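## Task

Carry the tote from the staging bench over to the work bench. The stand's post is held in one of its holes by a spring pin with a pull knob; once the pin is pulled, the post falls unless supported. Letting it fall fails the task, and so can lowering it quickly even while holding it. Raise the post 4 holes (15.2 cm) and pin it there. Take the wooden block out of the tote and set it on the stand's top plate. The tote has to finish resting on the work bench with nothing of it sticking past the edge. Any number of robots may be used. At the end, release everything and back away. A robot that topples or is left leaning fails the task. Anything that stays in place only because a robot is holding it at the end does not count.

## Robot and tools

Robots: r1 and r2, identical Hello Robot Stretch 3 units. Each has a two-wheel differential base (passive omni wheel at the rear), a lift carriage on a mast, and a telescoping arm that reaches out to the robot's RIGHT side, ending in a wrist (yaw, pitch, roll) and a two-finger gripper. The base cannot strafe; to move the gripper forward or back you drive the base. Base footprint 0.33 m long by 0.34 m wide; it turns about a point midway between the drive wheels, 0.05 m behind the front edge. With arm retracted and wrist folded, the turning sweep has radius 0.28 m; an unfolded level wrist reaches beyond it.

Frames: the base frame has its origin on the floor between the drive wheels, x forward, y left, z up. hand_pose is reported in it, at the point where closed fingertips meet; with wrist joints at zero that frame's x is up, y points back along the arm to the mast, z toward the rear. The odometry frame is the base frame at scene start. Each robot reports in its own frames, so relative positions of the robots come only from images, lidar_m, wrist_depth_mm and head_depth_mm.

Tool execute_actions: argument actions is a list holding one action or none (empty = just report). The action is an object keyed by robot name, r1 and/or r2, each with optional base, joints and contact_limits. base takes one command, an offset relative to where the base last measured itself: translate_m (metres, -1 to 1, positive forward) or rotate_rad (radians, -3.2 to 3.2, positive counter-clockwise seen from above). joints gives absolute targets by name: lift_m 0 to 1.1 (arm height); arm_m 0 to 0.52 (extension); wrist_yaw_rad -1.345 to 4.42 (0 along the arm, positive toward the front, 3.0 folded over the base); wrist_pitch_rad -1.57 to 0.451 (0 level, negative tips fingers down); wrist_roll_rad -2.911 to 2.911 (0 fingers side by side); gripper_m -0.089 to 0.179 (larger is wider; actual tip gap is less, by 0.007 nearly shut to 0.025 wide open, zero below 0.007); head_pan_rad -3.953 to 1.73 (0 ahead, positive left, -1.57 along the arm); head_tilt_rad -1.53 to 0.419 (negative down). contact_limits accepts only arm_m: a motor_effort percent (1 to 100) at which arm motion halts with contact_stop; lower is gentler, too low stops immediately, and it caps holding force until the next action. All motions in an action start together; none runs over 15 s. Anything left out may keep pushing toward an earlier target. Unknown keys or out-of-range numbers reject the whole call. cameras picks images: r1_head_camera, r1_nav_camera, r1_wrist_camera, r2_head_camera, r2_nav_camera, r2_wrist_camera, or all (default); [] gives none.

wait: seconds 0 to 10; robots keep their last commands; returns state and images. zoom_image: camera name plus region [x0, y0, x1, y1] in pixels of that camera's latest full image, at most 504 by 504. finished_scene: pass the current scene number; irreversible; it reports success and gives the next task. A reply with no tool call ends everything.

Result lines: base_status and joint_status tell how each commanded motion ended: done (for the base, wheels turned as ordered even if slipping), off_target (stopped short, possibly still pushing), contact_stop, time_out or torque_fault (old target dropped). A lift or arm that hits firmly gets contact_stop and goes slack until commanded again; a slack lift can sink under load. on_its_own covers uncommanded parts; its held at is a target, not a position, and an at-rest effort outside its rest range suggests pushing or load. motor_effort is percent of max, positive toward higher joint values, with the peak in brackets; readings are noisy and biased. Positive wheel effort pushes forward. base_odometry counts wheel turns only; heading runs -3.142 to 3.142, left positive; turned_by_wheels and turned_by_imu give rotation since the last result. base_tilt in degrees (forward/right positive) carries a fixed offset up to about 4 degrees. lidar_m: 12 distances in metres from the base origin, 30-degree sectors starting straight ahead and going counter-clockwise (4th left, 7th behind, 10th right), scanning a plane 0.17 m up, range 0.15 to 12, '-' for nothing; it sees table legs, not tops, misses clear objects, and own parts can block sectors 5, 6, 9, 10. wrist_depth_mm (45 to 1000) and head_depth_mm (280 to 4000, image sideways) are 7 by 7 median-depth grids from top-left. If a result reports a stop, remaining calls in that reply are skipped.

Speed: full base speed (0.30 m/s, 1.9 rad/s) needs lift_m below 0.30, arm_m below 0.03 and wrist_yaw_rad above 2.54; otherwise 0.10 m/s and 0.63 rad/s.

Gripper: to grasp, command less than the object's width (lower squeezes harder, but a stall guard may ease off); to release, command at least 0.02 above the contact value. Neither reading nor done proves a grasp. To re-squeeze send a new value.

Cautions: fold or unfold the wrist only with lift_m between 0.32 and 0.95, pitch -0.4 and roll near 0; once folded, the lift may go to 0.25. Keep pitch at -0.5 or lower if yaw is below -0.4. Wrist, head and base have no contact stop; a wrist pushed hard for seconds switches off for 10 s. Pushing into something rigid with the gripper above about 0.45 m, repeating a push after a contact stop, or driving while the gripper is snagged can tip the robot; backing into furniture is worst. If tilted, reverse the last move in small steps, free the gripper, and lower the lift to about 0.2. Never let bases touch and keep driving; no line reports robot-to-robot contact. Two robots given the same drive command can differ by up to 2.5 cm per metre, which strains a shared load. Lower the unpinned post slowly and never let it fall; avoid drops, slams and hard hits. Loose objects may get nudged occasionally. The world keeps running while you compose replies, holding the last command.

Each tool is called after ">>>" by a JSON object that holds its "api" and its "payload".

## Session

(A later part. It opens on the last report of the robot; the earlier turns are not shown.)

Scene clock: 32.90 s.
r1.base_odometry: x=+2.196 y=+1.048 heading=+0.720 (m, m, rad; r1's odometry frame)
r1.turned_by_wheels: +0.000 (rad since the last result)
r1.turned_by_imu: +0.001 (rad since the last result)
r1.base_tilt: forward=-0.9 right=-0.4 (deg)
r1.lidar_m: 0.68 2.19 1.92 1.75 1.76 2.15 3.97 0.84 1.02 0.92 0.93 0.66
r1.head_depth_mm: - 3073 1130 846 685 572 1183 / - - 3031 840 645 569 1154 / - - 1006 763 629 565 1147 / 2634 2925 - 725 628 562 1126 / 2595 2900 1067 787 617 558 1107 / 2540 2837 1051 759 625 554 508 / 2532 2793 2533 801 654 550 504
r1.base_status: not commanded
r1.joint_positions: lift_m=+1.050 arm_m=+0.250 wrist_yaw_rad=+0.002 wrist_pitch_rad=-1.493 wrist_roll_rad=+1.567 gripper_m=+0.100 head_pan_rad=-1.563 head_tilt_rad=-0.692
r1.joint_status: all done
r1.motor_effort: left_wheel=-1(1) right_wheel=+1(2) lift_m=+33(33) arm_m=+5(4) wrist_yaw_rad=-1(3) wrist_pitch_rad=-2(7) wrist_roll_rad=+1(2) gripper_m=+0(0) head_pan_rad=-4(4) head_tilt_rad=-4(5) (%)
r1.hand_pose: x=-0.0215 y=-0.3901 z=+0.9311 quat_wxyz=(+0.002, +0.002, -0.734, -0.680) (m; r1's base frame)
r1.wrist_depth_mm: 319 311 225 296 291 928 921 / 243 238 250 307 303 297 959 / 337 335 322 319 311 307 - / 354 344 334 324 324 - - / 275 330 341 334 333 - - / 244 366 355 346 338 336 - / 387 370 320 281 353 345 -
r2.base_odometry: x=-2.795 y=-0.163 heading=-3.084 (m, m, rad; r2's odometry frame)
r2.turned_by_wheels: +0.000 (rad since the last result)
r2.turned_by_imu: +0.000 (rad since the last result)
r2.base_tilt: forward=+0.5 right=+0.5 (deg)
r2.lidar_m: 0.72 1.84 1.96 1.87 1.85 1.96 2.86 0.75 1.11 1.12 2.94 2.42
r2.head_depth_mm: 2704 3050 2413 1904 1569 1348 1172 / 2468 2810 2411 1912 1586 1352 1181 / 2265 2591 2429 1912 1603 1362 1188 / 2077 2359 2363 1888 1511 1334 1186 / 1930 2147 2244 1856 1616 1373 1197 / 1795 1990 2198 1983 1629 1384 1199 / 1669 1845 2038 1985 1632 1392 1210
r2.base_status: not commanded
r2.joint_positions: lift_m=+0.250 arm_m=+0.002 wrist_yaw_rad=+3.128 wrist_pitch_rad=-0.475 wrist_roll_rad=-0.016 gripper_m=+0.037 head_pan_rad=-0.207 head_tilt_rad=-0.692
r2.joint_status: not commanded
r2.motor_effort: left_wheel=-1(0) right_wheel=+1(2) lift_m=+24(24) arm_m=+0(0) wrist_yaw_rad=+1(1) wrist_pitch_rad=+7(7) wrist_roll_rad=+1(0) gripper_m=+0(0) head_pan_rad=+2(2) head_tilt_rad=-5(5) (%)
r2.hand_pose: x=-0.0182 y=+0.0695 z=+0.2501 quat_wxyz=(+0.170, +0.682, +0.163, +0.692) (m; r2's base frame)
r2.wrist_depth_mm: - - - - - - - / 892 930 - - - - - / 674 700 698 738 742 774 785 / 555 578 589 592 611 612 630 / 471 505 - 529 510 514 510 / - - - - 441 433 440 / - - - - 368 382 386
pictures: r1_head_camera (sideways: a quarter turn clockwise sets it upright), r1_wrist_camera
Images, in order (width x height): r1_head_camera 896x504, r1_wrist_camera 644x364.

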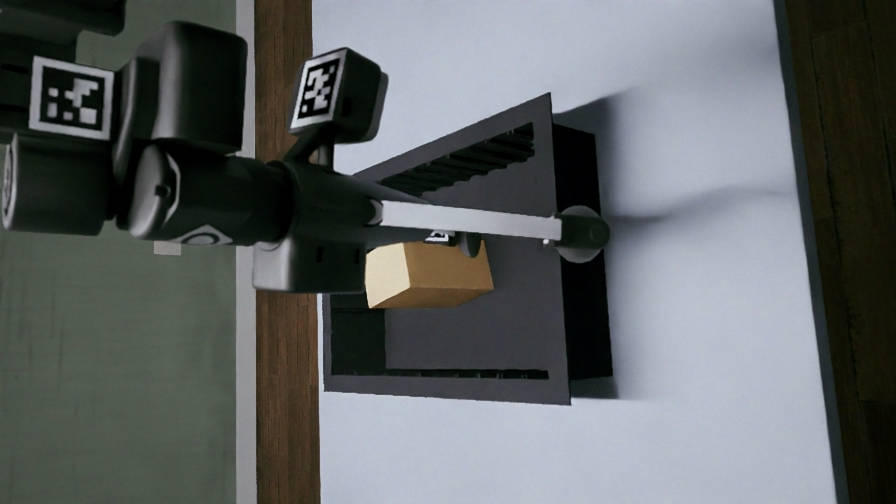

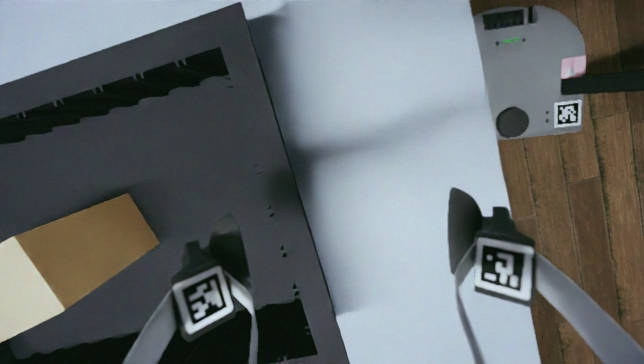

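>>> {"api": "execute_actions", "payload": {"actions": [{"r1":{"joints":{"arm_m":0.295}}}], "cameras": []}}

>>> {"api": "execute_actions", "payload": {"actions": [{"r1":{"joints":{"lift_m":0.96}}}], "cameras": ["r1_head_camera","r1_wrist_camera"]}}

Scene clock: 34.47 s.
r1.base_odometry: x=+2.196 y=+1.048 heading=+0.720 (m, m, rad; r1's odometry frame)
r1.turned_by_wheels: +0.000 (rad since the last result)
r1.turned_by_imu: +0.000 (rad since the last result)
r1.base_tilt: forward=-0.9 right=-0.2 (deg)
r1.lidar_m: 0.68 2.20 1.92 1.75 1.76 2.15 3.96 0.84 1.02 0.93 0.93 0.66
r1.head_depth_mm: - 3136 1125 851 683 573 1182 / - 3172 1010 842 644 569 1151 / - - 1029 775 630 566 1145 / 2621 2921 883 732 619 562 1118 / 2612 2926 1063 785 618 557 1113 / 2567 2863 1050 759 624 553 508 / 2522 2786 2536 803 653 550 505
r1.base_status: not commanded
r1.joint_positions: lift_m=+1.050 arm_m=+0.295 wrist_yaw_rad=+0.002 wrist_pitch_rad=-1.494 wrist_roll_rad=+1.567 gripper_m=+0.100 head_pan_rad=-1.563 head_tilt_rad=-0.692
r1.joint_status: all done
r1.motor_effort: left_wheel=-1(1) right_wheel=+2(1) lift_m=+33(33) arm_m=+5(7) wrist_yaw_rad=-2(2) wrist_pitch_rad=-2(2) wrist_roll_rad=+1(1) gripper_m=+0(0) head_pan_rad=-2(2) head_tilt_rad=-6(5) (%)
r1.hand_pose: x=-0.0215 y=-0.4350 z=+0.9311 quat_wxyz=(+0.002, +0.002, -0.734, -0.680) (m; r1's base frame)
r1.wrist_depth_mm: 324 313 225 294 291 285 940 / 323 238 293 303 301 293 935 / 301 328 325 313 306 305 - / 354 343 334 324 319 314 - / 356 281 343 335 328 321 - / 237 250 357 344 342 336 - / 369 375 327 297 350 339 342
r2.base_odometry: x=-2.795 y=-0.163 heading=-3.084 (m, m, rad; r2's odometry frame)
r2.turned_by_wheels: +0.000 (rad since the last result)
r2.turned_by_imu: +0.000 (rad since the last result)
r2.base_tilt: forward=+0.4 right=+0.4 (deg)
r2.lidar_m: 0.72 1.84 1.96 1.87 1.85 1.96 2.86 0.75 1.11 1.12 2.94 2.42
r2.head_depth_mm: 2713 3062 2390 1890 1573 1341 1170 / 2457 2833 2414 1920 1586 1346 1174 / 2277 2562 2432 1936 1593 1357 1185 / 2081 2332 2358 1882 1505 1329 1192 / 1928 2167 2234 1848 1610 1377 1194 / 1801 1978 2198 1968 1629 1385 1204 / 1679 1832 2038 1992 1648 1390 1210
r2.base_status: not commanded
r2.joint_positions: lift_m=+0.250 arm_m=+0.002 wrist_yaw_rad=+3.128 wrist_pitch_rad=-0.475 wrist_roll_rad=-0.016 gripper_m=+0.037 head_pan_rad=-0.207 head_tilt_rad=-0.692
r2.joint_status: not commanded
r2.motor_effort: left_wheel=-1(1) right_wheel=+1(2) lift_m=+25(24) arm_m=+0(0) wrist_yaw_rad=+2(1) wrist_pitch_rad=+7(7) wrist_roll_rad=+1(0) gripper_m=-1(0) head_pan_rad=+3(3) head_tilt_rad=-4(5) (%)
r2.hand_pose: x=-0.0182 y=+0.0695 z=+0.2501 quat_wxyz=(+0.170, +0.682, +0.163, +0.692) (m; r2's base frame)
r2.wrist_depth_mm: - - - - - - - / 918 929 - - - - - / 689 706 730 733 750 767 812 / 564 571 571 600 598 605 633 / 478 505 - 521 507 507 516 / - - - - 444 430 434 / - - - - 367 377 382
pictures: none
No camera images: the call's "cameras" was empty. Leave "cameras" out to get every camera's image.

Scene clock: 36.13 s.
r1.base_odometry: x=+2.196 y=+1.048 heading=+0.720 (m, m, rad; r1's odometry frame)
r1.turned_by_wheels: +0.000 (rad since the last result)
r1.turned_by_imu: +0.000 (rad since the last result)
r1.base_tilt: forward=-0.9 right=-0.4 (deg)
r1.lidar_m: 0.68 2.20 1.93 1.75 1.76 2.16 3.98 0.83 1.02 0.93 0.93 0.66
r1.head_depth_mm: 2729 2971 - 838 682 571 1183 / 2700 - 999 813 645 568 1154 / 2634 - - 763 628 564 1148 / 2575 2917 2744 744 617 562 1122 / 2586 2863 1066 788 617 558 1109 / 2568 2860 1049 758 625 553 508 / 2524 2808 2524 802 652 550 506
r1.base_status: not commanded
r1.joint_positions: lift_m=+0.960 arm_m=+0.295 wrist_yaw_rad=+0.002 wrist_pitch_rad=-1.494 wrist_roll_rad=+1.567 gripper_m=+0.100 head_pan_rad=-1.563 head_tilt_rad=-0.692
r1.joint_status: all done
r1.motor_effort: left_wheel=-1(1) right_wheel=+2(2) lift_m=+22(28) arm_m=+4(4) wrist_yaw_rad=-1(1) wrist_pitch_rad=-1(1) wrist_roll_rad=+1(1) gripper_m=+0(0) head_pan_rad=-5(3) head_tilt_rad=-5(5) (%)
r1.hand_pose: x=-0.0215 y=-0.4349 z=+0.8416 quat_wxyz=(+0.002, +0.002, -0.733, -0.680) (m; r1's base frame)
r1.wrist_depth_mm: 144 142 151 214 212 206 202 / 173 211 225 142 216 214 210 / 244 241 232 144 226 220 215 / 254 246 241 149 231 226 222 / 258 256 249 154 241 229 227 / 202 251 256 249 245 246 234 / 189 276 269 261 252 247 243
r2.base_odometry: x=-2.795 y=-0.163 heading=-3.084 (m, m, rad; r2's odometry frame)
r2.turned_by_wheels: +0.000 (rad since the last result)
r2.turned_by_imu: +0.000 (rad since the last result)
r2.base_tilt: forward=+0.5 right=+0.4 (deg)
r2.lidar_m: 0.72 1.84 1.96 1.87 1.85 1.96 2.87 0.75 1.12 1.12 2.94 2.42
r2.head_depth_mm: 2710 2975 2385 1893 1576 1346 1175 / 2478 2830 2433 1913 1588 1356 1180 / 2276 2571 2439 1927 1587 1360 1191 / 2073 2337 2367 1882 1501 1329 1188 / 1924 2149 2254 1861 1614 1380 1200 / 1794 1982 2216 1964 1632 1386 1208 / 1672 1843 2032 1993 1650 1394 1208
r2.base_status: not commanded
r2.joint_positions: lift_m=+0.250 arm_m=+0.002 wrist_yaw_rad=+3.128 wrist_pitch_rad=-0.475 wrist_roll_rad=-0.016 gripper_m=+0.037 head_pan_rad=-0.207 head_tilt_rad=-0.692
r2.joint_status: not commanded
r2.motor_effort: left_wheel=-1(1) right_wheel=+1(2) lift_m=+24(24) arm_m=+0(0) wrist_yaw_rad=+1(1) wrist_pitch_rad=+7(7) wrist_roll_rad=+0(0) gripper_m=+0(0) head_pan_rad=+2(3) head_tilt_rad=-5(5) (%)
r2.hand_pose: x=-0.0182 y=+0.0695 z=+0.2501 quat_wxyz=(+0.170, +0.682, +0.163, +0.692) (m; r2's base frame)
r2.wrist_depth_mm: - - - - - - - / 910 884 - - - - - / 687 707 718 733 760 760 786 / 558 561 595 584 605 623 630 / 478 506 - 522 512 506 521 / - - - - 438 438 433 / - - - - 367 378 387
pictures: r1_head_camera (sideways: a quarter turn clockwise sets it upright), r1_wrist_camera
Images, in order (width x height): r1_head_camera 896x504, r1_wrist_camera 644x364.

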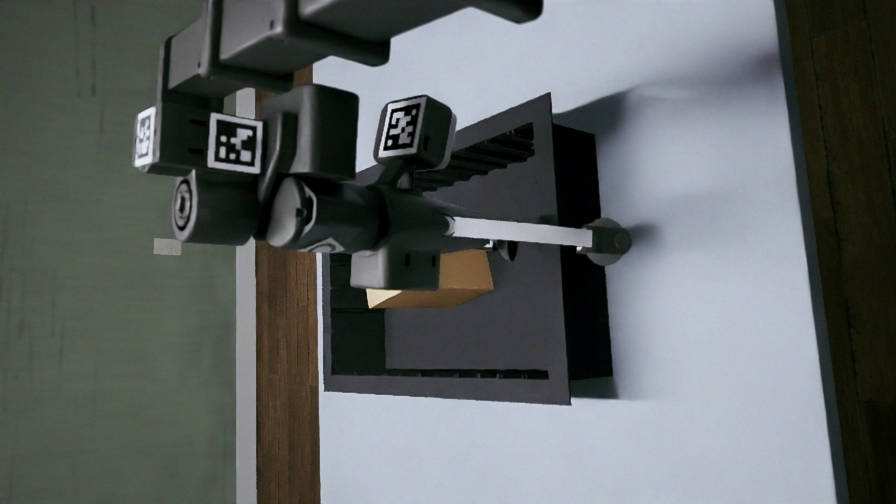

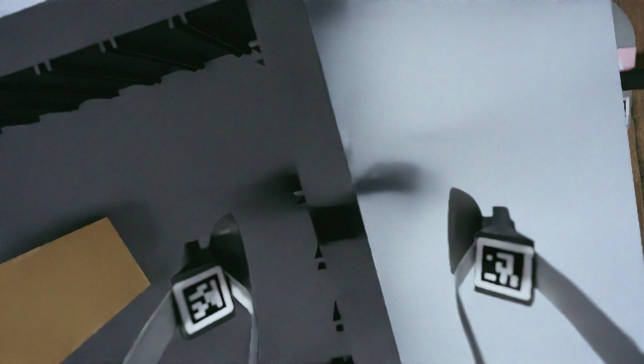

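>>> {"api": "execute_actions", "payload": {"actions": [{"r1":{"joints":{"lift_m":0.915}},"r2":{"base":{"rotate_rad":1.42},"joints":{"lift_m":0.4,"wrist_pitch_rad":-0.4,"head_pan_rad":-1.57,"head_tilt_rad":-0.8}}}], "cameras": []}}

>>> {"api": "execute_actions", "payload": {"actions": [{"r1":{"joints":{"gripper_m":-0.03}},"r2":{"joints":{"wrist_yaw_rad":0,"gripper_m":0.08}}}], "cameras": []}}

>>> {"api": "execute_actions", "payload": {"actions": [{"r1":{"joints":{"lift_m":1.0}},"r2":{"joints":{"wrist_pitch_rad":0}}}], "cameras": ["r1_head_camera","r2_wrist_camera","r2_head_camera"]}}

Scene clock: 39.10 s.
r1.base_odometry: x=+2.196 y=+1.048 heading=+0.720 (m, m, rad; r1's odometry frame)
r1.turned_by_wheels: +0.000 (rad since the last result)
r1.turned_by_imu: +0.001 (rad since the last result)
r1.base_tilt: forward=-0.9 right=-0.4 (deg)
r1.lidar_m: 0.68 2.20 1.92 1.75 1.76 2.15 3.97 0.84 1.02 0.93 0.93 0.66
r1.head_depth_mm: 2729 3075 - - 681 572 1179 / 2699 2997 - 802 646 570 1148 / 2654 2931 - 763 627 565 1146 / 2624 2932 1078 - 621 562 1119 / 2609 2922 1063 787 618 557 1110 / 2530 2865 1052 759 624 555 508 / 2515 2843 2520 802 652 551 506
r1.base_status: not commanded
r1.joint_positions: lift_m=+0.915 arm_m=+0.295 wrist_yaw_rad=+0.002 wrist_pitch_rad=-1.494 wrist_roll_rad=+1.567 gripper_m=+0.100 head_pan_rad=-1.563 head_tilt_rad=-0.692
r1.joint_status: all done
r1.motor_effort: left_wheel=-1(1) right_wheel=+2(2) lift_m=+22(22) arm_m=+4(5) wrist_yaw_rad=-1(1) wrist_pitch_rad=-2(1) wrist_roll_rad=+2(2) gripper_m=+0(0) head_pan_rad=-2(3) head_tilt_rad=-4(5) (%)
r1.hand_pose: x=-0.0215 y=-0.4349 z=+0.7966 quat_wxyz=(+0.002, +0.002, -0.733, -0.680) (m; r1's base frame)
r1.wrist_depth_mm: 121 135 95 173 170 167 163 / 173 186 181 178 176 173 170 / 196 193 187 100 181 176 173 / 203 198 195 103 187 183 177 / 209 207 201 105 194 187 183 / 203 214 207 109 199 198 188 / 189 222 217 113 204 201 197
r2.base_odometry: x=-2.795 y=-0.163 heading=-1.664 (m, m, rad; r2's odometry frame)
r2.turned_by_wheels: +1.420 (rad since the last result)
r2.turned_by_imu: +1.383 (rad since the last result)
r2.base_tilt: forward=+0.5 right=+0.5 (deg)
r2.lidar_m: 1.96 1.84 1.87 2.42 1.18 0.75 1.11 2.95 2.85 0.72 1.84 1.88
r2.head_depth_mm: 2633 2593 2071 1725 1466 1284 1140 / 2405 2595 2081 1717 1484 1289 1160 / 2218 2474 2046 1728 1476 1297 1165 / 2055 2311 845 1699 1425 1306 1175 / 1902 2153 2011 1760 1510 1309 1160 / 1793 2015 2139 1776 1500 1318 1161 / 1680 1872 2050 1781 1523 1326 1171
r2.base_status: done
r2.joint_positions: lift_m=+0.400 arm_m=+0.002 wrist_yaw_rad=+3.128 wrist_pitch_rad=-0.418 wrist_roll_rad=-0.016 gripper_m=+0.037 head_pan_rad=-1.563 head_tilt_rad=-0.790
r2.joint_status: all done
r2.motor_effort: left_wheel=-1(7) right_wheel=+2(9) lift_m=+29(31) arm_m=+0(0) wrist_yaw_rad=+1(1) wrist_pitch_rad=+9(8) wrist_roll_rad=+0(0) gripper_m=+0(1) head_pan_rad=-2(35) head_tilt_rad=-5(22) (%)
r2.hand_pose: x=-0.0181 y=+0.0771 z=+0.4125 quat_wxyz=(+0.151, +0.687, +0.143, +0.697) (m; r2's base frame)
r2.wrist_depth_mm: - - - - - - - / - - - - - - - / - - - - - - - / 732 842 865 871 929 955 955 / 677 699 713 721 763 758 780 / 589 612 - 621 647 633 638 / 519 526 - 563 526 560 549
pictures: none
No camera images: the call's "cameras" was empty. Leave "cameras" out to get every camera's image.

Scene clock: 41.67 s.
r1.base_odometry: x=+2.196 y=+1.048 heading=+0.720 (m, m, rad; r1's odometry frame)
r1.turned_by_wheels: +0.000 (rad since the last result)
r1.turned_by_imu: +0.001 (rad since the last result)
r1.base_tilt: forward=-0.9 right=-0.5 (deg)
r1.lidar_m: 0.68 2.20 1.92 1.75 1.76 2.15 3.98 0.84 1.02 0.93 0.93 0.66
r1.head_depth_mm: 2767 3091 - - 682 571 1180 / 2686 2987 - 814 644 568 1157 / 2666 2916 - 765 629 565 1146 / 2611 2952 1079 - 619 562 1117 / 2597 2924 1064 787 615 559 1109 / 2547 2850 1054 758 624 554 508 / 2519 2818 2545 801 653 550 504
r1.base_status: not commanded
r1.joint_positions: lift_m=+0.915 arm_m=+0.295 wrist_yaw_rad=+0.001 wrist_pitch_rad=-1.487 wrist_roll_rad=+1.567 gripper_m=-0.026 head_pan_rad=-1.563 head_tilt_rad=-0.692
r1.joint_status: gripper_m off_target (ended at -0.026, target -0.030)
r1.motor_effort: left_wheel=-1(2) right_wheel=+1(3) lift_m=+22(22) arm_m=+3(5) wrist_yaw_rad=-2(1) wrist_pitch_rad=-3(6) wrist_roll_rad=+1(2) gripper_m=-23(100) head_pan_rad=-3(2) head_tilt_rad=-5(5) (%)
r1.hand_pose: x=-0.0215 y=-0.4368 z=+0.7966 quat_wxyz=(+0.002, +0.002, -0.736, -0.677) (m; r1's base frame)
r1.wrist_depth_mm: 116 131 95 172 170 167 164 / 171 186 181 97 176 170 167 / 197 194 189 99 181 176 171 / 206 201 195 102 186 182 177 / 211 207 201 105 189 189 183 / 197 215 211 108 154 191 189 / 188 224 216 114 204 203 195
r2.base_odometry: x=-2.795 y=-0.163 heading=-1.664 (m, m, rad; r2's odometry frame)
r2.turned_by_wheels: +0.000 (rad since the last result)
r2.turned_by_imu: +0.000 (rad since the last result)
r2.base_tilt: forward=+0.5 right=+0.5 (deg)
r2.lidar_m: 1.96 1.84 1.87 2.42 1.19 0.75 1.12 2.94 2.85 0.72 1.84 1.87
r2.head_depth_mm: 2638 2598 2058 1718 1466 1280 1138 / 2408 2592 2073 1735 1478 1286 1162 / 2217 2465 2031 1745 1477 1301 1174 / 2062 2293 847 1697 1425 1304 1155 / 1906 2151 2005 1766 1506 1307 1160 / 1797 1994 2137 1784 1509 1317 1164 / 1687 1872 2039 1785 1524 1318 1168
r2.base_status: not commanded
r2.joint_positions: lift_m=+0.400 arm_m=+0.002 wrist_yaw_rad=+0.004 wrist_pitch_rad=-0.418 wrist_roll_rad=-0.016 gripper_m=+0.080 head_pan_rad=-1.563 head_tilt_rad=-0.790
r2.joint_status: all done
r2.motor_effort: left_wheel=-1(1) right_wheel=+2(1) lift_m=+30(30) arm_m=+0(0) wrist_yaw_rad=-4(5) wrist_pitch_rad=+9(9) wrist_roll_rad=+1(0) gripper_m=+0(90) head_pan_rad=-2(3) head_tilt_rad=-6(5) (%)
r2.hand_pose: x=-0.0207 y=-0.3717 z=+0.4125 quat_wxyz=(+0.698, +0.150, -0.685, -0.145) (m; r2's base frame)
r2.wrist_depth_mm: - - - - - - - / - - - - - - - / - - - - - - - / 830 841 861 870 890 912 996 / 688 702 769 702 766 766 769 / 597 605 596 619 638 648 641 / 523 528 525 529 548 561 555
pictures: none
No camera images: the call's "cameras" was empty. Leave "cameras" out to get every camera's image.

Scene clock: 43.27 s.
r1.base_odometry: x=+2.196 y=+1.048 heading=+0.720 (m, m, rad; r1's odometry frame)
r1.turned_by_wheels: +0.000 (rad since the last result)
r1.turned_by_imu: +0.000 (rad since the last result)
r1.base_tilt: forward=-1.0 right=-0.3 (deg)
r1.lidar_m: 0.68 2.19 1.93 1.75 1.76 2.15 3.96 0.83 1.02 0.93 0.93 0.66
r1.head_depth_mm: 2686 - 1074 850 685 571 1183 / 2611 - 1113 633 660 569 1149 / 2616 - - 730 622 566 1148 / 2635 2947 - 682 631 560 1122 / 2590 2898 1068 723 612 557 1105 / 2566 2850 1051 718 640 554 508 / 2540 2825 2546 802 653 550 505
r1.base_status: not commanded
r1.joint_positions: lift_m=+1.000 arm_m=+0.295 wrist_yaw_rad=+0.001 wrist_pitch_rad=-1.487 wrist_roll_rad=+1.567 gripper_m=-0.023 head_pan_rad=-1.563 head_tilt_rad=-0.692
r1.joint_status: all done
r1.on_its_own: gripper_m is held at -0.024, not at your -0.030, by its stall guard, which is not easing now
r1.motor_effort: left_wheel=+0(0) right_wheel=+1(1) lift_m=+35(37) arm_m=+3(4) wrist_yaw_rad=-1(2) wrist_pitch_rad=-3(3) wrist_roll_rad=+1(1) gripper_m=-22(23) head_pan_rad=-3(3) head_tilt_rad=-5(5) (%)
r1.hand_pose: x=-0.0215 y=-0.4368 z=+0.8809 quat_wxyz=(+0.002, +0.002, -0.736, -0.677) (m; r1's base frame)
r1.wrist_depth_mm: 119 133 122 167 245 240 239 / 178 206 197 99 255 247 244 / 245 227 205 101 263 255 258 / 262 238 215 105 269 262 263 / 272 240 228 107 273 270 267 / 190 228 244 111 286 279 277 / 182 274 247 118 295 294 285
r2.base_odometry: x=-2.795 y=-0.163 heading=-1.664 (m, m, rad; r2's odometry frame)
r2.turned_by_wheels: +0.000 (rad since the last result)
r2.turned_by_imu: +0.000 (rad since the last result)
r2.base_tilt: forward=+0.5 right=+0.6 (deg)
r2.lidar_m: 1.95 1.84 1.88 2.42 1.19 0.75 1.11 2.94 2.85 0.72 1.84 1.87
r2.head_depth_mm: 2620 2604 2072 1731 1470 1278 1137 / 2391 2599 2083 1732 1479 1293 1158 / 2214 2459 2054 1743 1483 1291 1167 / 2045 2292 847 1717 1423 1301 1152 / 1905 2169 2025 1762 1512 1311 1159 / 1791 2014 2133 1781 1511 1312 1167 / 1673 1883 2028 1781 1508 1321 1164
r2.base_status: not commanded
r2.joint_positions: lift_m=+0.400 arm_m=+0.002 wrist_yaw_rad=+0.004 wrist_pitch_rad=-0.022 wrist_roll_rad=-0.016 gripper_m=+0.080 head_pan_rad=-1.563 head_tilt_rad=-0.790
r2.joint_status: all done
r2.motor_effort: left_wheel=+0(1) right_wheel=+1(2) lift_m=+29(29) arm_m=+0(0) wrist_yaw_rad=-4(4) wrist_pitch_rad=+11(12) wrist_roll_rad=+1(1) gripper_m=+0(0) head_pan_rad=-2(1) head_tilt_rad=-6(5) (%)
r2.hand_pose: x=-0.0205 y=-0.4030 z=+0.5087 quat_wxyz=(+0.713, +0.010, -0.701, -0.007) (m; r2's base frame)
r2.wrist_depth_mm: - - - - - - - / - - - - - - - / - - - - - - - / - - - - - - - / - - - - - - - / - - - - - - - / 770 799 783 781 837 856 882
pictures: r1_head_camera (sideways: a quarter turn clockwise sets it upright), r2_head_camera (sideways: a quarter turn clockwise sets it upright), r2_wrist_camera
Images, in order (width x height): r1_head_camera 896x504, r2_head_camera 896x504, r2_wrist_camera 644x364.

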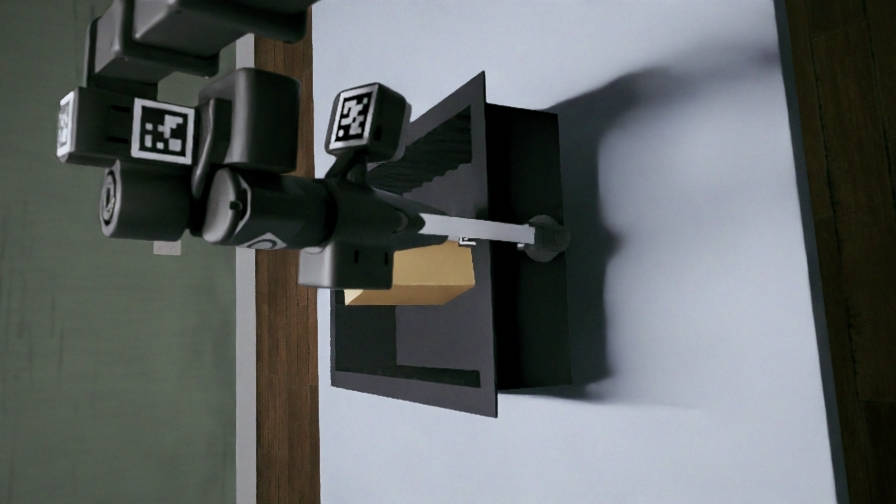

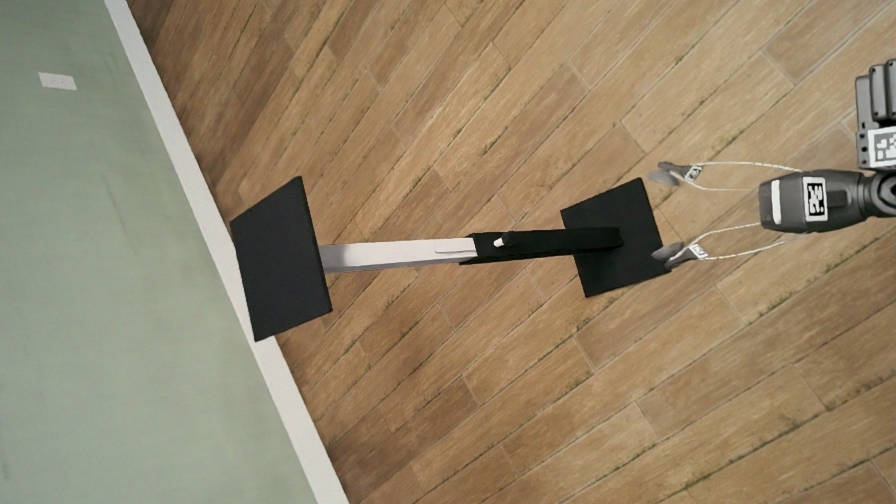

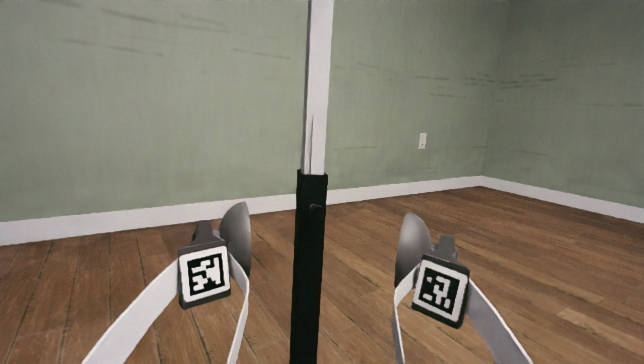

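>>> {"api": "execute_actions", "payload": {"actions": [{"r1":{"joints":{"lift_m":1.09}}}], "cameras": ["r1_head_camera","r1_nav_camera"]}}

Scene clock: 45.73 s.
r1.base_odometry: x=+2.196 y=+1.048 heading=+0.720 (m, m, rad; r1's odometry frame)
r1.turned_by_wheels: +0.000 (rad since the last result)
r1.turned_by_imu: +0.001 (rad since the last result)
r1.base_tilt: forward=-0.9 right=-0.4 (deg)
r1.lidar_m: 0.68 2.19 1.92 1.74 1.76 2.16 3.97 0.83 1.02 0.93 0.94 0.66
r1.head_depth_mm: 2680 3096 1119 850 683 572 1177 / - 2923 1062 519 662 569 1152 / - - 1044 511 655 565 1149 / 2587 - 949 507 651 561 1118 / 2573 2921 1067 498 644 557 1111 / 2534 2862 1054 506 643 554 508 / 2509 2837 2538 797 652 550 505
r1.base_status: not commanded
r1.joint_positions: lift_m=+1.090 arm_m=+0.295 wrist_yaw_rad=+0.001 wrist_pitch_rad=-1.502 wrist_roll_rad=+1.568 gripper_m=-0.023 head_pan_rad=-1.563 head_tilt_rad=-0.692
r1.joint_status: all done
r1.on_its_own: gripper_m is held at -0.024, not at your -0.030, by its stall guard, which is not easing now
r1.motor_effort: left_wheel=+0(4) right_wheel=+1(7) lift_m=+36(38) arm_m=+3(4) wrist_yaw_rad=-1(2) wrist_pitch_rad=+1(5) wrist_roll_rad=+1(1) gripper_m=-16(22) head_pan_rad=-2(3) head_tilt_rad=-5(5) (%)
r1.hand_pose: x=-0.0216 y=-0.4329 z=+0.9710 quat_wxyz=(+0.002, +0.001, -0.731, -0.683) (m; r1's base frame)
r1.wrist_depth_mm: 356 156 148 123 328 324 941 / 201 208 238 127 335 333 - / 343 303 259 131 345 344 - / 368 328 272 134 356 352 - / 318 342 291 136 368 362 - / 313 376 317 141 216 371 - / 366 362 317 273 223 387 -
r2.base_odometry: x=-2.795 y=-0.163 heading=-1.664 (m, m, rad; r2's odometry frame)
r2.turned_by_wheels: +0.000 (rad since the last result)
r2.turned_by_imu: +0.000 (rad since the last result)
r2.base_tilt: forward=+0.5 right=+0.6 (deg)
r2.lidar_m: 1.95 1.83 1.87 2.42 1.19 0.75 1.11 2.94 2.85 0.72 1.84 1.88
r2.head_depth_mm: 2643 2619 2075 1716 1464 1282 1140 / 2403 2588 2076 1736 1479 1288 1162 / 2214 2465 2044 1752 1489 1295 1159 / 2053 2295 845 1705 1427 1305 1149 / 1918 2173 2023 1778 1505 1309 1154 / 1791 2017 2139 1772 1516 1322 1164 / 1686 1885 2038 1791 1521 1322 1168
r2.base_status: not commanded
r2.joint_positions: lift_m=+0.400 arm_m=+0.002 wrist_yaw_rad=+0.004 wrist_pitch_rad=-0.022 wrist_roll_rad=-0.016 gripper_m=+0.080 head_pan_rad=-1.563 head_tilt_rad=-0.790
r2.joint_status: not commanded
r2.motor_effort: left_wheel=-1(1) right_wheel=+2(1) lift_m=+30(30) arm_m=+0(0) wrist_yaw_rad=-4(4) wrist_pitch_rad=+11(11) wrist_roll_rad=+0(1) gripper_m=+0(0) head_pan_rad=-2(2) head_tilt_rad=-6(5) (%)
r2.hand_pose: x=-0.0205 y=-0.4030 z=+0.5087 quat_wxyz=(+0.713, +0.010, -0.701, -0.007) (m; r2's base frame)
r2.wrist_depth_mm: - - - - - - - / - - - - - - - / - - - - - - - / - - - - - - - / - - - - - - - / - - - - - - - / 776 785 805 769 852 854 874
pictures: r1_head_camera (sideways: a quarter turn clockwise sets it upright), r1_nav_camera (sideways: a quarter turn counterclockwise sets it upright)
Images, in order (width x height): r1_head_camera 896x504, r1_nav_camera 672x504.

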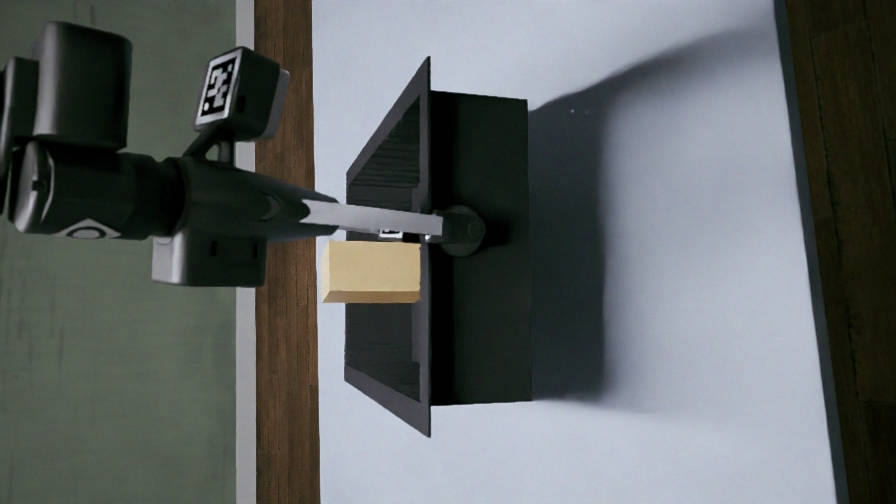

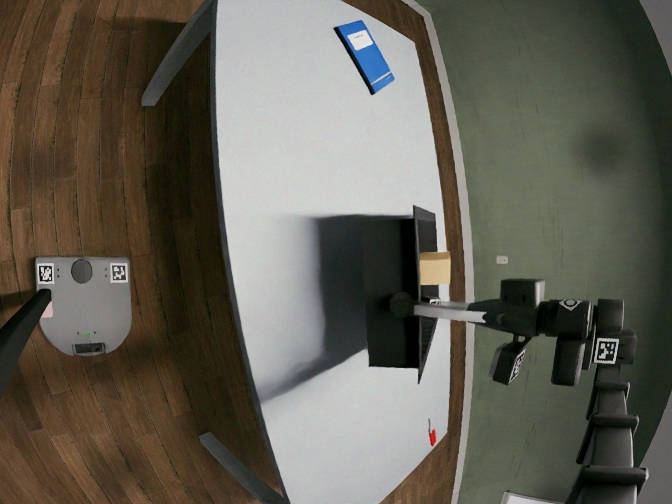

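>>> {"api": "execute_actions", "payload": {"actions": [{"r1":{"joints":{"lift_m":0.93}}}], "cameras": []}}

>>> {"api": "execute_actions", "payload": {"actions": [{"r1":{"joints":{"gripper_m":0.1}}}], "cameras": []}}

>>> {"api": "execute_actions", "payload": {"actions": [{"r1":{"joints":{"lift_m":1.1,"wrist_roll_rad":0,"gripper_m":0.14,"arm_m":0.4}}}], "cameras": ["r1_head_camera","r1_wrist_camera"]}}

Scene clock: 48.40 s.
r1.base_odometry: x=+2.196 y=+1.048 heading=+0.720 (m, m, rad; r1's odometry frame)
r1.turned_by_wheels: +0.000 (rad since the last result)
r1.turned_by_imu: +0.001 (rad since the last result)
r1.base_tilt: forward=-1.0 right=-0.4 (deg)
r1.lidar_m: 0.68 2.19 1.92 1.75 1.75 2.16 3.97 0.84 1.02 0.93 0.93 0.66
r1.head_depth_mm: 2727 3035 - 807 666 572 1181 / 2702 2931 - 818 644 568 1156 / 2655 2882 - 772 624 565 1146 / 2628 2898 2763 - 618 562 1116 / 2597 2925 1059 813 613 557 1112 / 2555 2888 1055 750 618 554 509 / 2521 2823 2538 802 653 550 506
r1.base_status: not commanded
r1.joint_positions: lift_m=+0.942 arm_m=+0.295 wrist_yaw_rad=+0.002 wrist_pitch_rad=-1.514 wrist_roll_rad=+1.565 gripper_m=-0.023 head_pan_rad=-1.563 head_tilt_rad=-0.692
r1.joint_status: lift_m contact_stop (moved -0.148 of -0.160)
r1.on_its_own: gripper_m is held at -0.024, not at your -0.030, by its stall guard, which is not easing now; lift_m is slack since a contact_stop, until your next command for it (your +0.930 is given up)
r1.motor_effort: left_wheel=+0(0) right_wheel=+0(2) lift_m=+27(30) arm_m=+3(3) wrist_yaw_rad=-2(2) wrist_pitch_rad=+4(6) wrist_roll_rad=+2(2) gripper_m=-16(16) head_pan_rad=-3(3) head_tilt_rad=-4(4) (%)
r1.hand_pose: x=-0.0216 y=-0.4298 z=+0.8232 quat_wxyz=(+0.003, +0.002, -0.726, -0.687) (m; r1's base frame)
r1.wrist_depth_mm: 124 128 151 118 196 192 190 / 188 211 207 122 201 198 195 / 222 218 213 126 209 204 201 / 229 224 221 130 215 212 207 / 237 232 227 133 218 216 213 / 244 240 237 137 137 223 220 / 257 251 245 238 234 232 226
r2.base_odometry: x=-2.795 y=-0.163 heading=-1.664 (m, m, rad; r2's odometry frame)
r2.turned_by_wheels: +0.000 (rad since the last result)
r2.turned_by_imu: +0.000 (rad since the last result)
r2.base_tilt: forward=+0.5 right=+0.6 (deg)
r2.lidar_m: 1.95 1.84 1.86 2.43 1.19 0.75 1.11 2.94 2.85 0.72 1.84 1.88
r2.head_depth_mm: 2616 2637 2068 1704 1466 1284 1133 / 2393 2591 2081 1738 1482 1290 1163 / 2218 2465 2043 1748 1485 1296 1168 / 2066 2306 848 1706 1420 1298 1151 / 1919 2163 1998 1771 1510 1304 1164 / 1791 2022 2146 1778 1510 1316 1163 / 1676 1881 2048 1782 1516 1319 1167
r2.base_status: not commanded
r2.joint_positions: lift_m=+0.400 arm_m=+0.002 wrist_yaw_rad=+0.004 wrist_pitch_rad=-0.022 wrist_roll_rad=-0.016 gripper_m=+0.080 head_pan_rad=-1.563 head_tilt_rad=-0.790
r2.joint_status: not commanded
r2.motor_effort: left_wheel=-1(1) right_wheel=+2(1) lift_m=+30(30) arm_m=+0(0) wrist_yaw_rad=-4(3) wrist_pitch_rad=+11(11) wrist_roll_rad=+1(1) gripper_m=+0(0) head_pan_rad=-3(2) head_tilt_rad=-6(6) (%)
r2.hand_pose: x=-0.0205 y=-0.4030 z=+0.5087 quat_wxyz=(+0.713, +0.010, -0.701, -0.007) (m; r2's base frame)
r2.wrist_depth_mm: - - - - - - - / - - - - - - - / - - - - - - - / - - - - - - - / - - - - - - - / - - - - - - - / 776 772 810 786 826 859 898
pictures: none
No camera images: the call's "cameras" was empty. Leave "cameras" out to get every camera's image.

not run: a stop came earlier in this reply.

not run: a stop came earlier in this reply.

>>> {"api": "execute_actions", "payload": {"actions": [{"r1":{"joints":{"gripper_m":0.1}}}], "cameras": []}}

>>> {"api": "execute_actions", "payload": {"actions": [{"r1":{"joints":{"lift_m":1.1,"wrist_roll_rad":0,"gripper_m":0.14,"arm_m":0.4}}}], "cameras": ["r1_head_camera","r1_wrist_camera"]}}

Scene clock: 50.23 s.
r1.base_odometry: x=+2.196 y=+1.048 heading=+0.720 (m, m, rad; r1's odometry frame)
r1.turned_by_wheels: +0.000 (rad since the last result)
r1.turned_by_imu: +0.000 (rad since the last result)
r1.base_tilt: forward=-0.9 right=-0.3 (deg)
r1.lidar_m: 0.68 2.19 1.92 1.75 1.76 2.16 3.97 0.83 1.02 0.93 0.93 0.66
r1.head_depth_mm: 2713 3020 - 808 666 572 1180 / 2693 2930 - 817 643 569 1152 / 2667 2899 - 773 624 565 1148 / 2612 2923 2751 - 617 562 1117 / 2604 2897 1060 811 612 558 1109 / 2535 2907 1051 750 619 553 509 / 2516 2795 2553 801 652 551 506
r1.base_status: not commanded
r1.joint_positions: lift_m=+0.942 arm_m=+0.295 wrist_yaw_rad=+0.002 wrist_pitch_rad=-1.499 wrist_roll_rad=+1.566 gripper_m=+0.100 head_pan_rad=-1.563 head_tilt_rad=-0.692
r1.joint_status: all done
r1.on_its_own: lift_m is slack since a contact_stop, until your next command for it (your +0.930 is given up)
r1.motor_effort: left_wheel=+0(0) right_wheel=+0(1) lift_m=+27(27) arm_m=+3(3) wrist_yaw_rad=-2(2) wrist_pitch_rad=+0(5) wrist_roll_rad=+2(2) gripper_m=+0(86) head_pan_rad=-3(2) head_tilt_rad=-4(5) (%)
r1.hand_pose: x=-0.0216 y=-0.4337 z=+0.8231 quat_wxyz=(+0.003, +0.002, -0.732, -0.682) (m; r1's base frame)
r1.wrist_depth_mm: 126 125 150 118 195 191 188 / 182 211 207 121 200 196 192 / 225 220 215 125 207 203 198 / 231 227 222 129 212 209 203 / 239 233 227 221 218 214 211 / 248 243 236 229 224 225 216 / 259 251 247 237 231 229 224
r2.base_odometry: x=-2.795 y=-0.163 heading=-1.664 (m, m, rad; r2's odometry frame)
r2.turned_by_wheels: +0.000 (rad since the last result)
r2.turned_by_imu: +0.000 (rad since the last result)
r2.base_tilt: forward=+0.4 right=+0.6 (deg)
r2.lidar_m: 1.95 1.84 1.87 2.43 1.19 0.75 1.11 2.94 2.86 0.72 1.84 1.87
r2.head_depth_mm: 2653 2628 2064 1726 1467 1280 1135 / 2371 2600 2074 1724 1475 1288 1158 / 2221 2478 2029 1733 1492 1293 1166 / 2059 2302 845 1701 1419 1300 1153 / 1909 2156 2014 1764 1499 1313 1163 / 1772 2000 2136 1768 1518 1319 1164 / 1680 1871 2035 1782 1532 1320 1163
r2.base_status: not commanded
r2.joint_positions: lift_m=+0.400 arm_m=+0.002 wrist_yaw_rad=+0.004 wrist_pitch_rad=-0.022 wrist_roll_rad=-0.016 gripper_m=+0.080 head_pan_rad=-1.563 head_tilt_rad=-0.790
r2.joint_status: not commanded
r2.motor_effort: left_wheel=-1(1) right_wheel=+2(2) lift_m=+30(30) arm_m=+0(0) wrist_yaw_rad=-3(4) wrist_pitch_rad=+11(11) wrist_roll_rad=+1(0) gripper_m=-1(0) head_pan_rad=-2(2) head_tilt_rad=-6(5) (%)
r2.hand_pose: x=-0.0205 y=-0.4030 z=+0.5087 quat_wxyz=(+0.713, +0.010, -0.701, -0.007) (m; r2's base frame)
r2.wrist_depth_mm: - - - - - - - / - - - - - - - / - - - - - - - / - - - - - - - / - - - - - - - / - - - - - - - / 773 792 808 780 840 886 887
pictures: none
No camera images: the call's "cameras" was empty. Leave "cameras" out to get every camera's image.

Scene clock: 52.50 s.
r1.base_odometry: x=+2.196 y=+1.048 heading=+0.720 (m, m, rad; r1's odometry frame)
r1.turned_by_wheels: +0.000 (rad since the last result)
r1.turned_by_imu: +0.001 (rad since the last result)
r1.base_tilt: forward=-1.0 right=-0.3 (deg)
r1.lidar_m: 0.68 2.19 1.93 1.75 1.76 2.16 3.97 0.83 1.02 0.93 0.94 0.66
r1.head_depth_mm: 2715 3078 1118 851 685 572 1179 / 2791 3079 1111 840 643 568 1149 / - 3062 1095 775 624 564 1144 / 2604 2930 913 821 618 561 1116 / 2592 2920 2700 811 613 557 1107 / 2527 2836 1056 751 619 553 508 / 2530 2820 2521 804 653 550 505
r1.base_status: not commanded
r1.joint_positions: lift_m=+1.100 arm_m=+0.400 wrist_yaw_rad=+0.000 wrist_pitch_rad=-1.501 wrist_roll_rad=+0.005 gripper_m=+0.140 head_pan_rad=-1.563 head_tilt_rad=-0.692
r1.joint_status: all done
r1.motor_effort: left_wheel=+0(0) right_wheel=+1(1) lift_m=+33(35) arm_m=+4(1) wrist_yaw_rad=+0(2) wrist_pitch_rad=+1(4) wrist_roll_rad=-2(4) gripper_m=+0(85) head_pan_rad=-3(3) head_tilt_rad=-4(5) (%)
r1.hand_pose: x=-0.0216 y=-0.5384 z=+0.9811 quat_wxyz=(+0.516, +0.481, -0.518, -0.484) (m; r1's base frame)
r1.wrist_depth_mm: 359 302 353 354 313 353 351 / 364 311 359 357 334 359 357 / 380 317 362 363 364 366 362 / 377 383 373 372 371 370 371 / 389 383 381 381 380 290 378 / 399 394 377 363 321 297 - / 399 403 312 315 394 392 389
r2.base_odometry: x=-2.795 y=-0.163 heading=-1.664 (m, m, rad; r2's odometry frame)
r2.turned_by_wheels: +0.000 (rad since the last result)
r2.turned_by_imu: +0.000 (rad since the last result)
r2.base_tilt: forward=+0.5 right=+0.5 (deg)
r2.lidar_m: 1.96 1.83 1.87 2.43 1.18 0.75 1.11 2.94 2.84 0.72 1.84 1.87
r2.head_depth_mm: 2625 2602 2071 1716 1470 1287 1138 / 2387 2584 2083 1721 1480 1290 1158 / 2222 2482 2031 1735 1494 1295 1161 / 2047 2290 848 1706 1431 1301 1154 / 1920 2144 1998 1760 1509 1313 1165 / 1781 2008 2131 1780 1518 1324 1164 / 1690 1890 2042 1774 1522 1323 1168
r2.base_status: not commanded
r2.joint_positions: lift_m=+0.400 arm_m=+0.002 wrist_yaw_rad=+0.004 wrist_pitch_rad=-0.022 wrist_roll_rad=-0.016 gripper_m=+0.080 head_pan_rad=-1.563 head_tilt_rad=-0.790
r2.joint_status: not commanded
r2.motor_effort: left_wheel=+0(1) right_wheel=+1(1) lift_m=+29(30) arm_m=+0(0) wrist_yaw_rad=-4(4) wrist_pitch_rad=+11(11) wrist_roll_rad=+1(0) gripper_m=+0(0) head_pan_rad=-4(3) head_tilt_rad=-5(6) (%)
r2.hand_pose: x=-0.0205 y=-0.4030 z=+0.5087 quat_wxyz=(+0.713, +0.010, -0.701, -0.007) (m; r2's base frame)
r2.wrist_depth_mm: - - - - - - - / - - - - - - - / - - - - - - - / - - - - - - - / - - - - - - - / - - - - - - - / 771 807 796 787 843 869 882
pictures: r1_head_camera (sideways: a quarter turn clockwise sets it upright), r1_wrist_camera
Images, in order (width x height): r1_head_camera 896x504, r1_wrist_camera 644x364.

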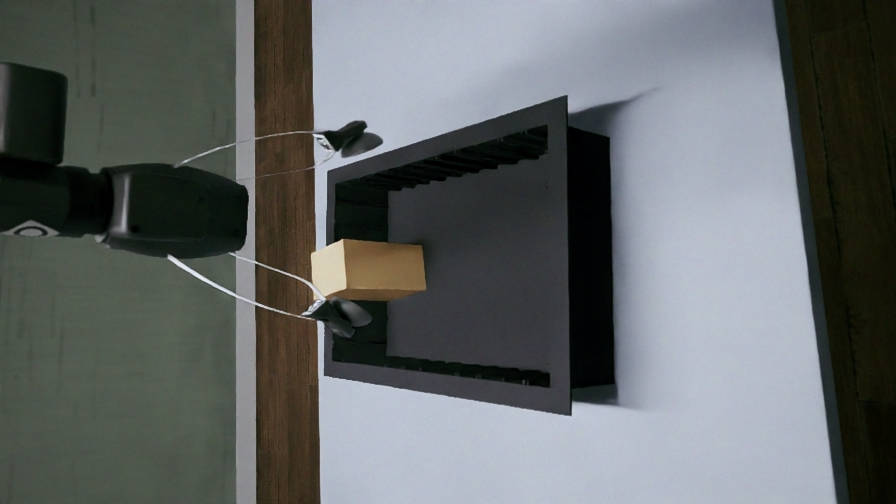

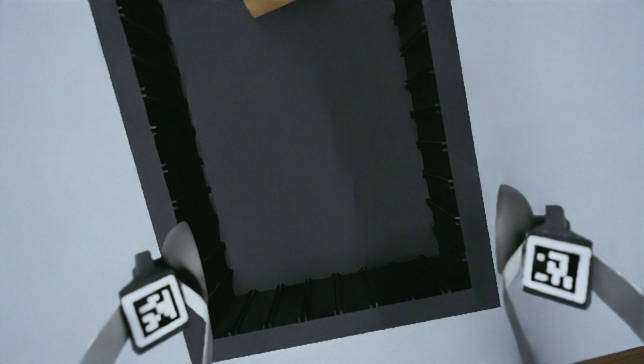

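>>> {"api": "execute_actions", "payload": {"actions": [{"r1":{"base":{"translate_m":0.05},"joints":{"wrist_pitch_rad":-0.9,"arm_m":0.44,"gripper_m":0.11}}}], "cameras": ["r1_head_camera","r1_wrist_camera"]}}

Scene clock: 54.90 s.
r1.base_odometry: x=+2.233 y=+1.081 heading=+0.720 (m, m, rad; r1's odometry frame)
r1.turned_by_wheels: +0.000 (rad since the last result)
r1.turned_by_imu: +0.000 (rad since the last result)
r1.base_tilt: forward=-0.9 right=-0.4 (deg)
r1.lidar_m: 2.13 2.15 1.93 1.75 1.77 2.17 4.02 0.87 1.01 0.92 0.93 0.61
r1.head_depth_mm: 2758 3054 1120 852 666 572 1155 / 2755 3036 1109 760 625 567 1157 / - 2996 1090 827 621 565 1128 / 2613 2980 905 818 618 562 1116 / 2568 2869 1073 763 613 558 511 / 2576 2860 2575 809 658 553 508 / 2526 2825 2534 801 652 550 495
r1.base_status: done
r1.joint_positions: lift_m=+1.100 arm_m=+0.440 wrist_yaw_rad=+0.000 wrist_pitch_rad=-0.914 wrist_roll_rad=+0.004 gripper_m=+0.110 head_pan_rad=-1.563 head_tilt_rad=-0.692
r1.joint_status: all done
r1.motor_effort: left_wheel=-1(3) right_wheel=+0(7) lift_m=+33(33) arm_m=+5(6) wrist_yaw_rad=-1(0) wrist_pitch_rad=+5(5) wrist_roll_rad=-1(2) gripper_m=+0(87) head_pan_rad=-2(2) head_tilt_rad=-4(5) (%)
r1.hand_pose: x=-0.0216 y=-0.7219 z=+1.0208 quat_wxyz=(+0.633, +0.312, -0.635, -0.313) (m; r1's base frame)
r1.wrist_depth_mm: - - - - - - - / - - - - 518 503 496 / - - 518 500 481 475 459 / 505 487 477 465 368 436 422 / 467 457 363 312 411 - 400 / 430 428 381 394 383 346 373 / 408 396 378 376 370 308 358
r2.base_odometry: x=-2.795 y=-0.163 heading=-1.664 (m, m, rad; r2's odometry frame)
r2.turned_by_wheels: +0.000 (rad since the last result)
r2.turned_by_imu: +0.000 (rad since the last result)
r2.base_tilt: forward=+0.5 right=+0.5 (deg)
r2.lidar_m: 1.95 1.84 1.87 2.42 1.19 0.75 1.12 2.94 2.85 0.72 1.84 1.88
r2.head_depth_mm: 2651 2605 2065 1716 1470 1277 1137 / 2413 2594 2089 1728 1473 1285 1163 / 2233 2467 2044 1747 1494 1295 1167 / 2062 2295 850 1712 1427 1306 1159 / 1909 2178 2009 1758 1504 1311 1156 / 1791 2014 2121 1775 1520 1308 1164 / 1683 1884 2025 1781 1522 1325 1165
r2.base_status: not commanded
r2.joint_positions: lift_m=+0.400 arm_m=+0.002 wrist_yaw_rad=+0.004 wrist_pitch_rad=-0.022 wrist_roll_rad=-0.016 gripper_m=+0.080 head_pan_rad=-1.563 head_tilt_rad=-0.790
r2.joint_status: not commanded
r2.motor_effort: left_wheel=-1(1) right_wheel=+2(2) lift_m=+30(30) arm_m=+0(0) wrist_yaw_rad=-4(4) wrist_pitch_rad=+11(11) wrist_roll_rad=+0(1) gripper_m=+0(1) head_pan_rad=-2(3) head_tilt_rad=-5(6) (%)
r2.hand_pose: x=-0.0205 y=-0.4030 z=+0.5087 quat_wxyz=(+0.713, +0.010, -0.701, -0.007) (m; r2's base frame)
r2.wrist_depth_mm: - - - - - - - / - - - - - - - / - - - - - - - / - - - - - - - / - - - - - - - / - - - - - - - / 766 795 808 774 848 853 893
pictures: r1_head_camera (sideways: a quarter turn clockwise sets it upright), r1_wrist_camera
Images, in order (width x height): r1_head_camera 896x504, r1_wrist_camera 644x364.

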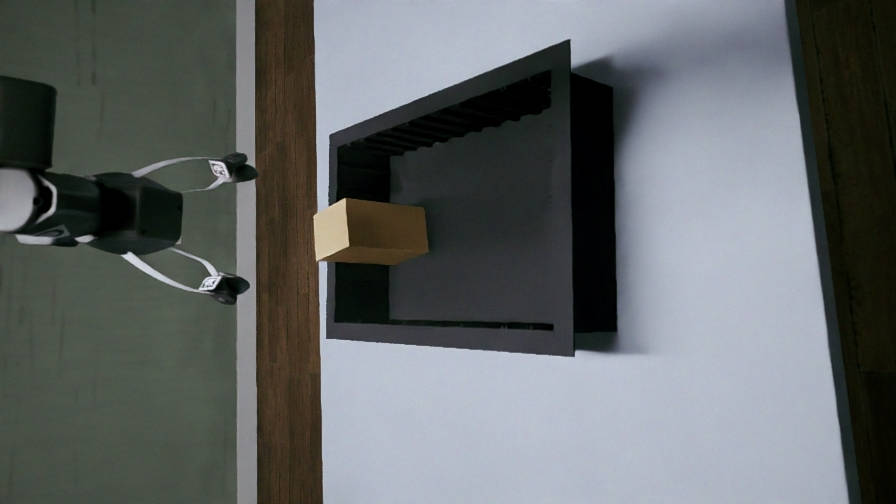

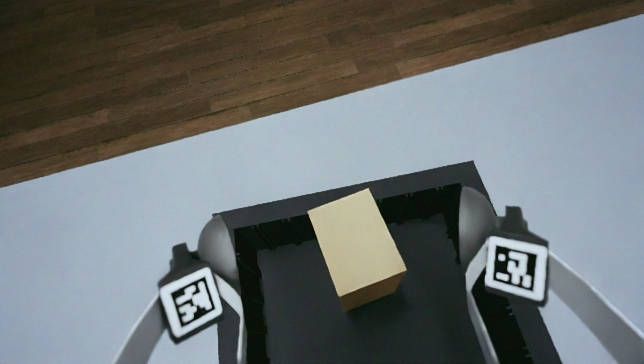

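>>> {"api": "execute_actions", "payload": {"actions": [{"r1":{"joints":{"arm_m":0.51}}}], "cameras": []}}

>>> {"api": "execute_actions", "payload": {"actions": [{"r1":{"joints":{"lift_m":0.99}}}], "cameras": ["r1_head_camera","r1_wrist_camera"]}}

Scene clock: 61.47 s.
r1.base_odometry: x=+2.233 y=+1.081 heading=+0.720 (m, m, rad; r1's odometry frame)
r1.turned_by_wheels: +0.000 (rad since the last result)
r1.turned_by_imu: +0.001 (rad since the last result)
r1.base_tilt: forward=-0.9 right=-0.3 (deg)
r1.lidar_m: 2.12 2.14 1.93 1.76 1.77 2.16 4.01 0.88 1.01 0.92 0.93 0.61
r1.head_depth_mm: 2735 3106 1120 848 665 573 1161 / 2705 3018 1103 760 625 569 1150 / 2698 3001 1093 829 622 565 1124 / 2592 2973 901 820 617 560 1113 / 2555 2877 1069 762 613 558 511 / 2557 2833 2582 811 657 554 507 / 2526 2798 2505 801 653 550 495
r1.base_status: not commanded
r1.joint_positions: lift_m=+1.100 arm_m=+0.510 wrist_yaw_rad=+0.000 wrist_pitch_rad=-0.913 wrist_roll_rad=+0.004 gripper_m=+0.110 head_pan_rad=-1.563 head_tilt_rad=-0.692
r1.joint_status: all done
r1.motor_effort: left_wheel=+0(0) right_wheel=+1(1) lift_m=+33(33) arm_m=+5(5) wrist_yaw_rad=+0(0) wrist_pitch_rad=+4(5) wrist_roll_rad=-1(2) gripper_m=+0(0) head_pan_rad=-4(3) head_tilt_rad=-5(4) (%)
r1.hand_pose: x=-0.0216 y=-0.7921 z=+1.0209 quat_wxyz=(+0.633, +0.311, -0.636, -0.313) (m; r1's base frame)
r1.wrist_depth_mm: - - - - - - - / - - - - - - 492 / - - - - 478 463 453 / - - 469 459 454 440 426 / 469 455 438 430 418 - 397 / 430 428 327 324 379 341 380 / 400 397 371 370 272 304 358
r2.base_odometry: x=-2.795 y=-0.163 heading=-1.664 (m, m, rad; r2's odometry frame)
r2.turned_by_wheels: +0.000 (rad since the last result)
r2.turned_by_imu: +0.000 (rad since the last result)
r2.base_tilt: forward=+0.5 right=+0.5 (deg)
r2.lidar_m: 1.96 1.84 1.88 2.43 1.19 0.75 1.11 2.95 2.84 0.72 1.84 1.87
r2.head_depth_mm: 2613 2614 2067 1726 1475 1279 1136 / 2398 2601 2084 1729 1489 1290 1159 / 2222 2455 2047 1745 1490 1292 1172 / 2048 2308 846 1711 1417 1303 1149 / 1919 2165 2000 1766 1503 1309 1158 / 1789 2012 2133 1773 1513 1316 1162 / 1690 1867 2048 1799 1527 1324 1172
r2.base_status: not commanded
r2.joint_positions: lift_m=+0.400 arm_m=+0.002 wrist_yaw_rad=+0.004 wrist_pitch_rad=-0.022 wrist_roll_rad=-0.016 gripper_m=+0.080 head_pan_rad=-1.563 head_tilt_rad=-0.790
r2.joint_status: not commanded
r2.motor_effort: left_wheel=-1(1) right_wheel=+1(1) lift_m=+30(30) arm_m=+0(0) wrist_yaw_rad=-4(4) wrist_pitch_rad=+11(11) wrist_roll_rad=+0(0) gripper_m=+0(0) head_pan_rad=-3(2) head_tilt_rad=-5(5) (%)
r2.hand_pose: x=-0.0205 y=-0.4030 z=+0.5087 quat_wxyz=(+0.713, +0.010, -0.701, -0.007) (m; r2's base frame)
r2.wrist_depth_mm: - - - - - - - / - - - - - - - / - - - - - - - / - - - - - - - / - - - - - - - / - - - - - - - / 782 761 806 781 857 855 889
pictures: none
No camera images: the call's "cameras" was empty. Leave "cameras" out to get every camera's image.

Scene clock: 63.30 s.
r1.base_odometry: x=+2.233 y=+1.081 heading=+0.720 (m, m, rad; r1's odometry frame)
r1.turned_by_wheels: +0.000 (rad since the last result)
r1.turned_by_imu: +0.000 (rad since the last result)
r1.base_tilt: forward=-0.9 right=-0.3 (deg)
r1.lidar_m: 2.13 2.14 1.93 1.75 1.77 2.17 4.01 0.88 1.01 0.92 0.93 0.61
r1.head_depth_mm: 2683 - 1116 851 667 571 1155 / 2603 3125 1105 758 626 569 1149 / 2558 3067 1001 830 623 565 1128 / 2599 2929 884 821 617 560 1114 / 2565 2878 1069 763 614 557 511 / 2537 2854 2563 810 659 553 508 / 2532 2779 2535 801 652 551 495
r1.base_status: not commanded
r1.joint_positions: lift_m=+0.990 arm_m=+0.510 wrist_yaw_rad=+0.000 wrist_pitch_rad=-0.913 wrist_roll_rad=+0.004 gripper_m=+0.110 head_pan_rad=-1.563 head_tilt_rad=-0.692
r1.joint_status: all done
r1.motor_effort: left_wheel=-1(1) right_wheel=+1(1) lift_m=+22(27) arm_m=+5(4) wrist_yaw_rad=+0(0) wrist_pitch_rad=+4(4) wrist_roll_rad=-2(2) gripper_m=+0(0) head_pan_rad=-4(4) head_tilt_rad=-5(5) (%)
r1.hand_pose: x=-0.0216 y=-0.7921 z=+0.9114 quat_wxyz=(+0.633, +0.311, -0.636, -0.313) (m; r1's base frame)
r1.wrist_depth_mm: - - - - - - 393 / - - - - 386 374 362 / - - 375 368 358 347 336 / 370 356 350 344 330 233 316 / 344 342 328 227 229 - 290 / 319 316 286 182 178 276 269 / 300 295 278 173 166 262 210
r2.base_odometry: x=-2.795 y=-0.163 heading=-1.664 (m, m, rad; r2's odometry frame)
r2.turned_by_wheels: +0.000 (rad since the last result)
r2.turned_by_imu: +0.000 (rad since the last result)
r2.base_tilt: forward=+0.5 right=+0.5 (deg)
r2.lidar_m: 1.96 1.84 1.88 2.43 1.18 0.75 1.11 2.95 2.85 0.72 1.84 1.87
r2.head_depth_mm: 2629 2591 2062 1723 1470 1287 1138 / 2400 2582 2083 1724 1473 1289 1164 / 2218 2499 2047 1741 1488 1296 1165 / 2061 2298 849 1701 1417 1298 1156 / 1923 2168 2009 1774 1512 1316 1159 / 1794 2009 2125 1775 1522 1319 1163 / 1678 1869 2040 1790 1519 1324 1167
r2.base_status: not commanded
r2.joint_positions: lift_m=+0.400 arm_m=+0.002 wrist_yaw_rad=+0.004 wrist_pitch_rad=-0.022 wrist_roll_rad=-0.016 gripper_m=+0.080 head_pan_rad=-1.563 head_tilt_rad=-0.790
r2.joint_status: not commanded
r2.motor_effort: left_wheel=-1(1) right_wheel=+2(2) lift_m=+29(29) arm_m=+0(0) wrist_yaw_rad=-4(3) wrist_pitch_rad=+11(11) wrist_roll_rad=+1(1) gripper_m=+0(0) head_pan_rad=-2(1) head_tilt_rad=-5(6) (%)
r2.hand_pose: x=-0.0205 y=-0.4030 z=+0.5087 quat_wxyz=(+0.713, +0.010, -0.701, -0.007) (m; r2's base frame)
r2.wrist_depth_mm: - - - - - - - / - - - - - - - / - - - - - - - / - - - - - - - / - - - - - - - / - - - - - - - / 770 774 797 772 850 860 857
pictures: r1_head_camera (sideways: a quarter turn clockwise sets it upright), r1_wrist_camera
Images, in order (width x height): r1_head_camera 896x504, r1_wrist_camera 644x364.

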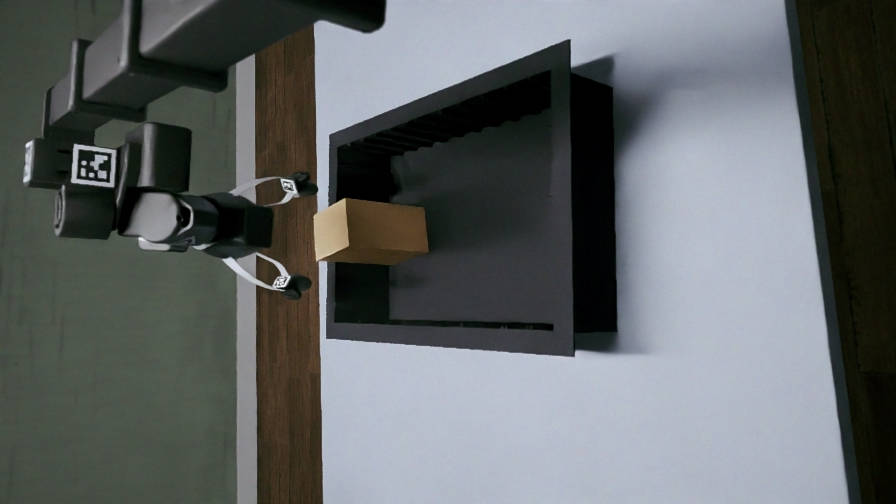

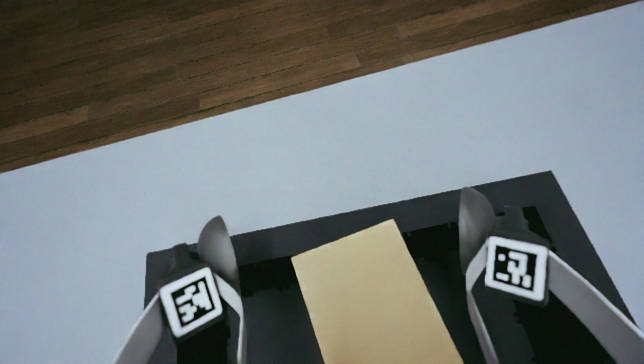

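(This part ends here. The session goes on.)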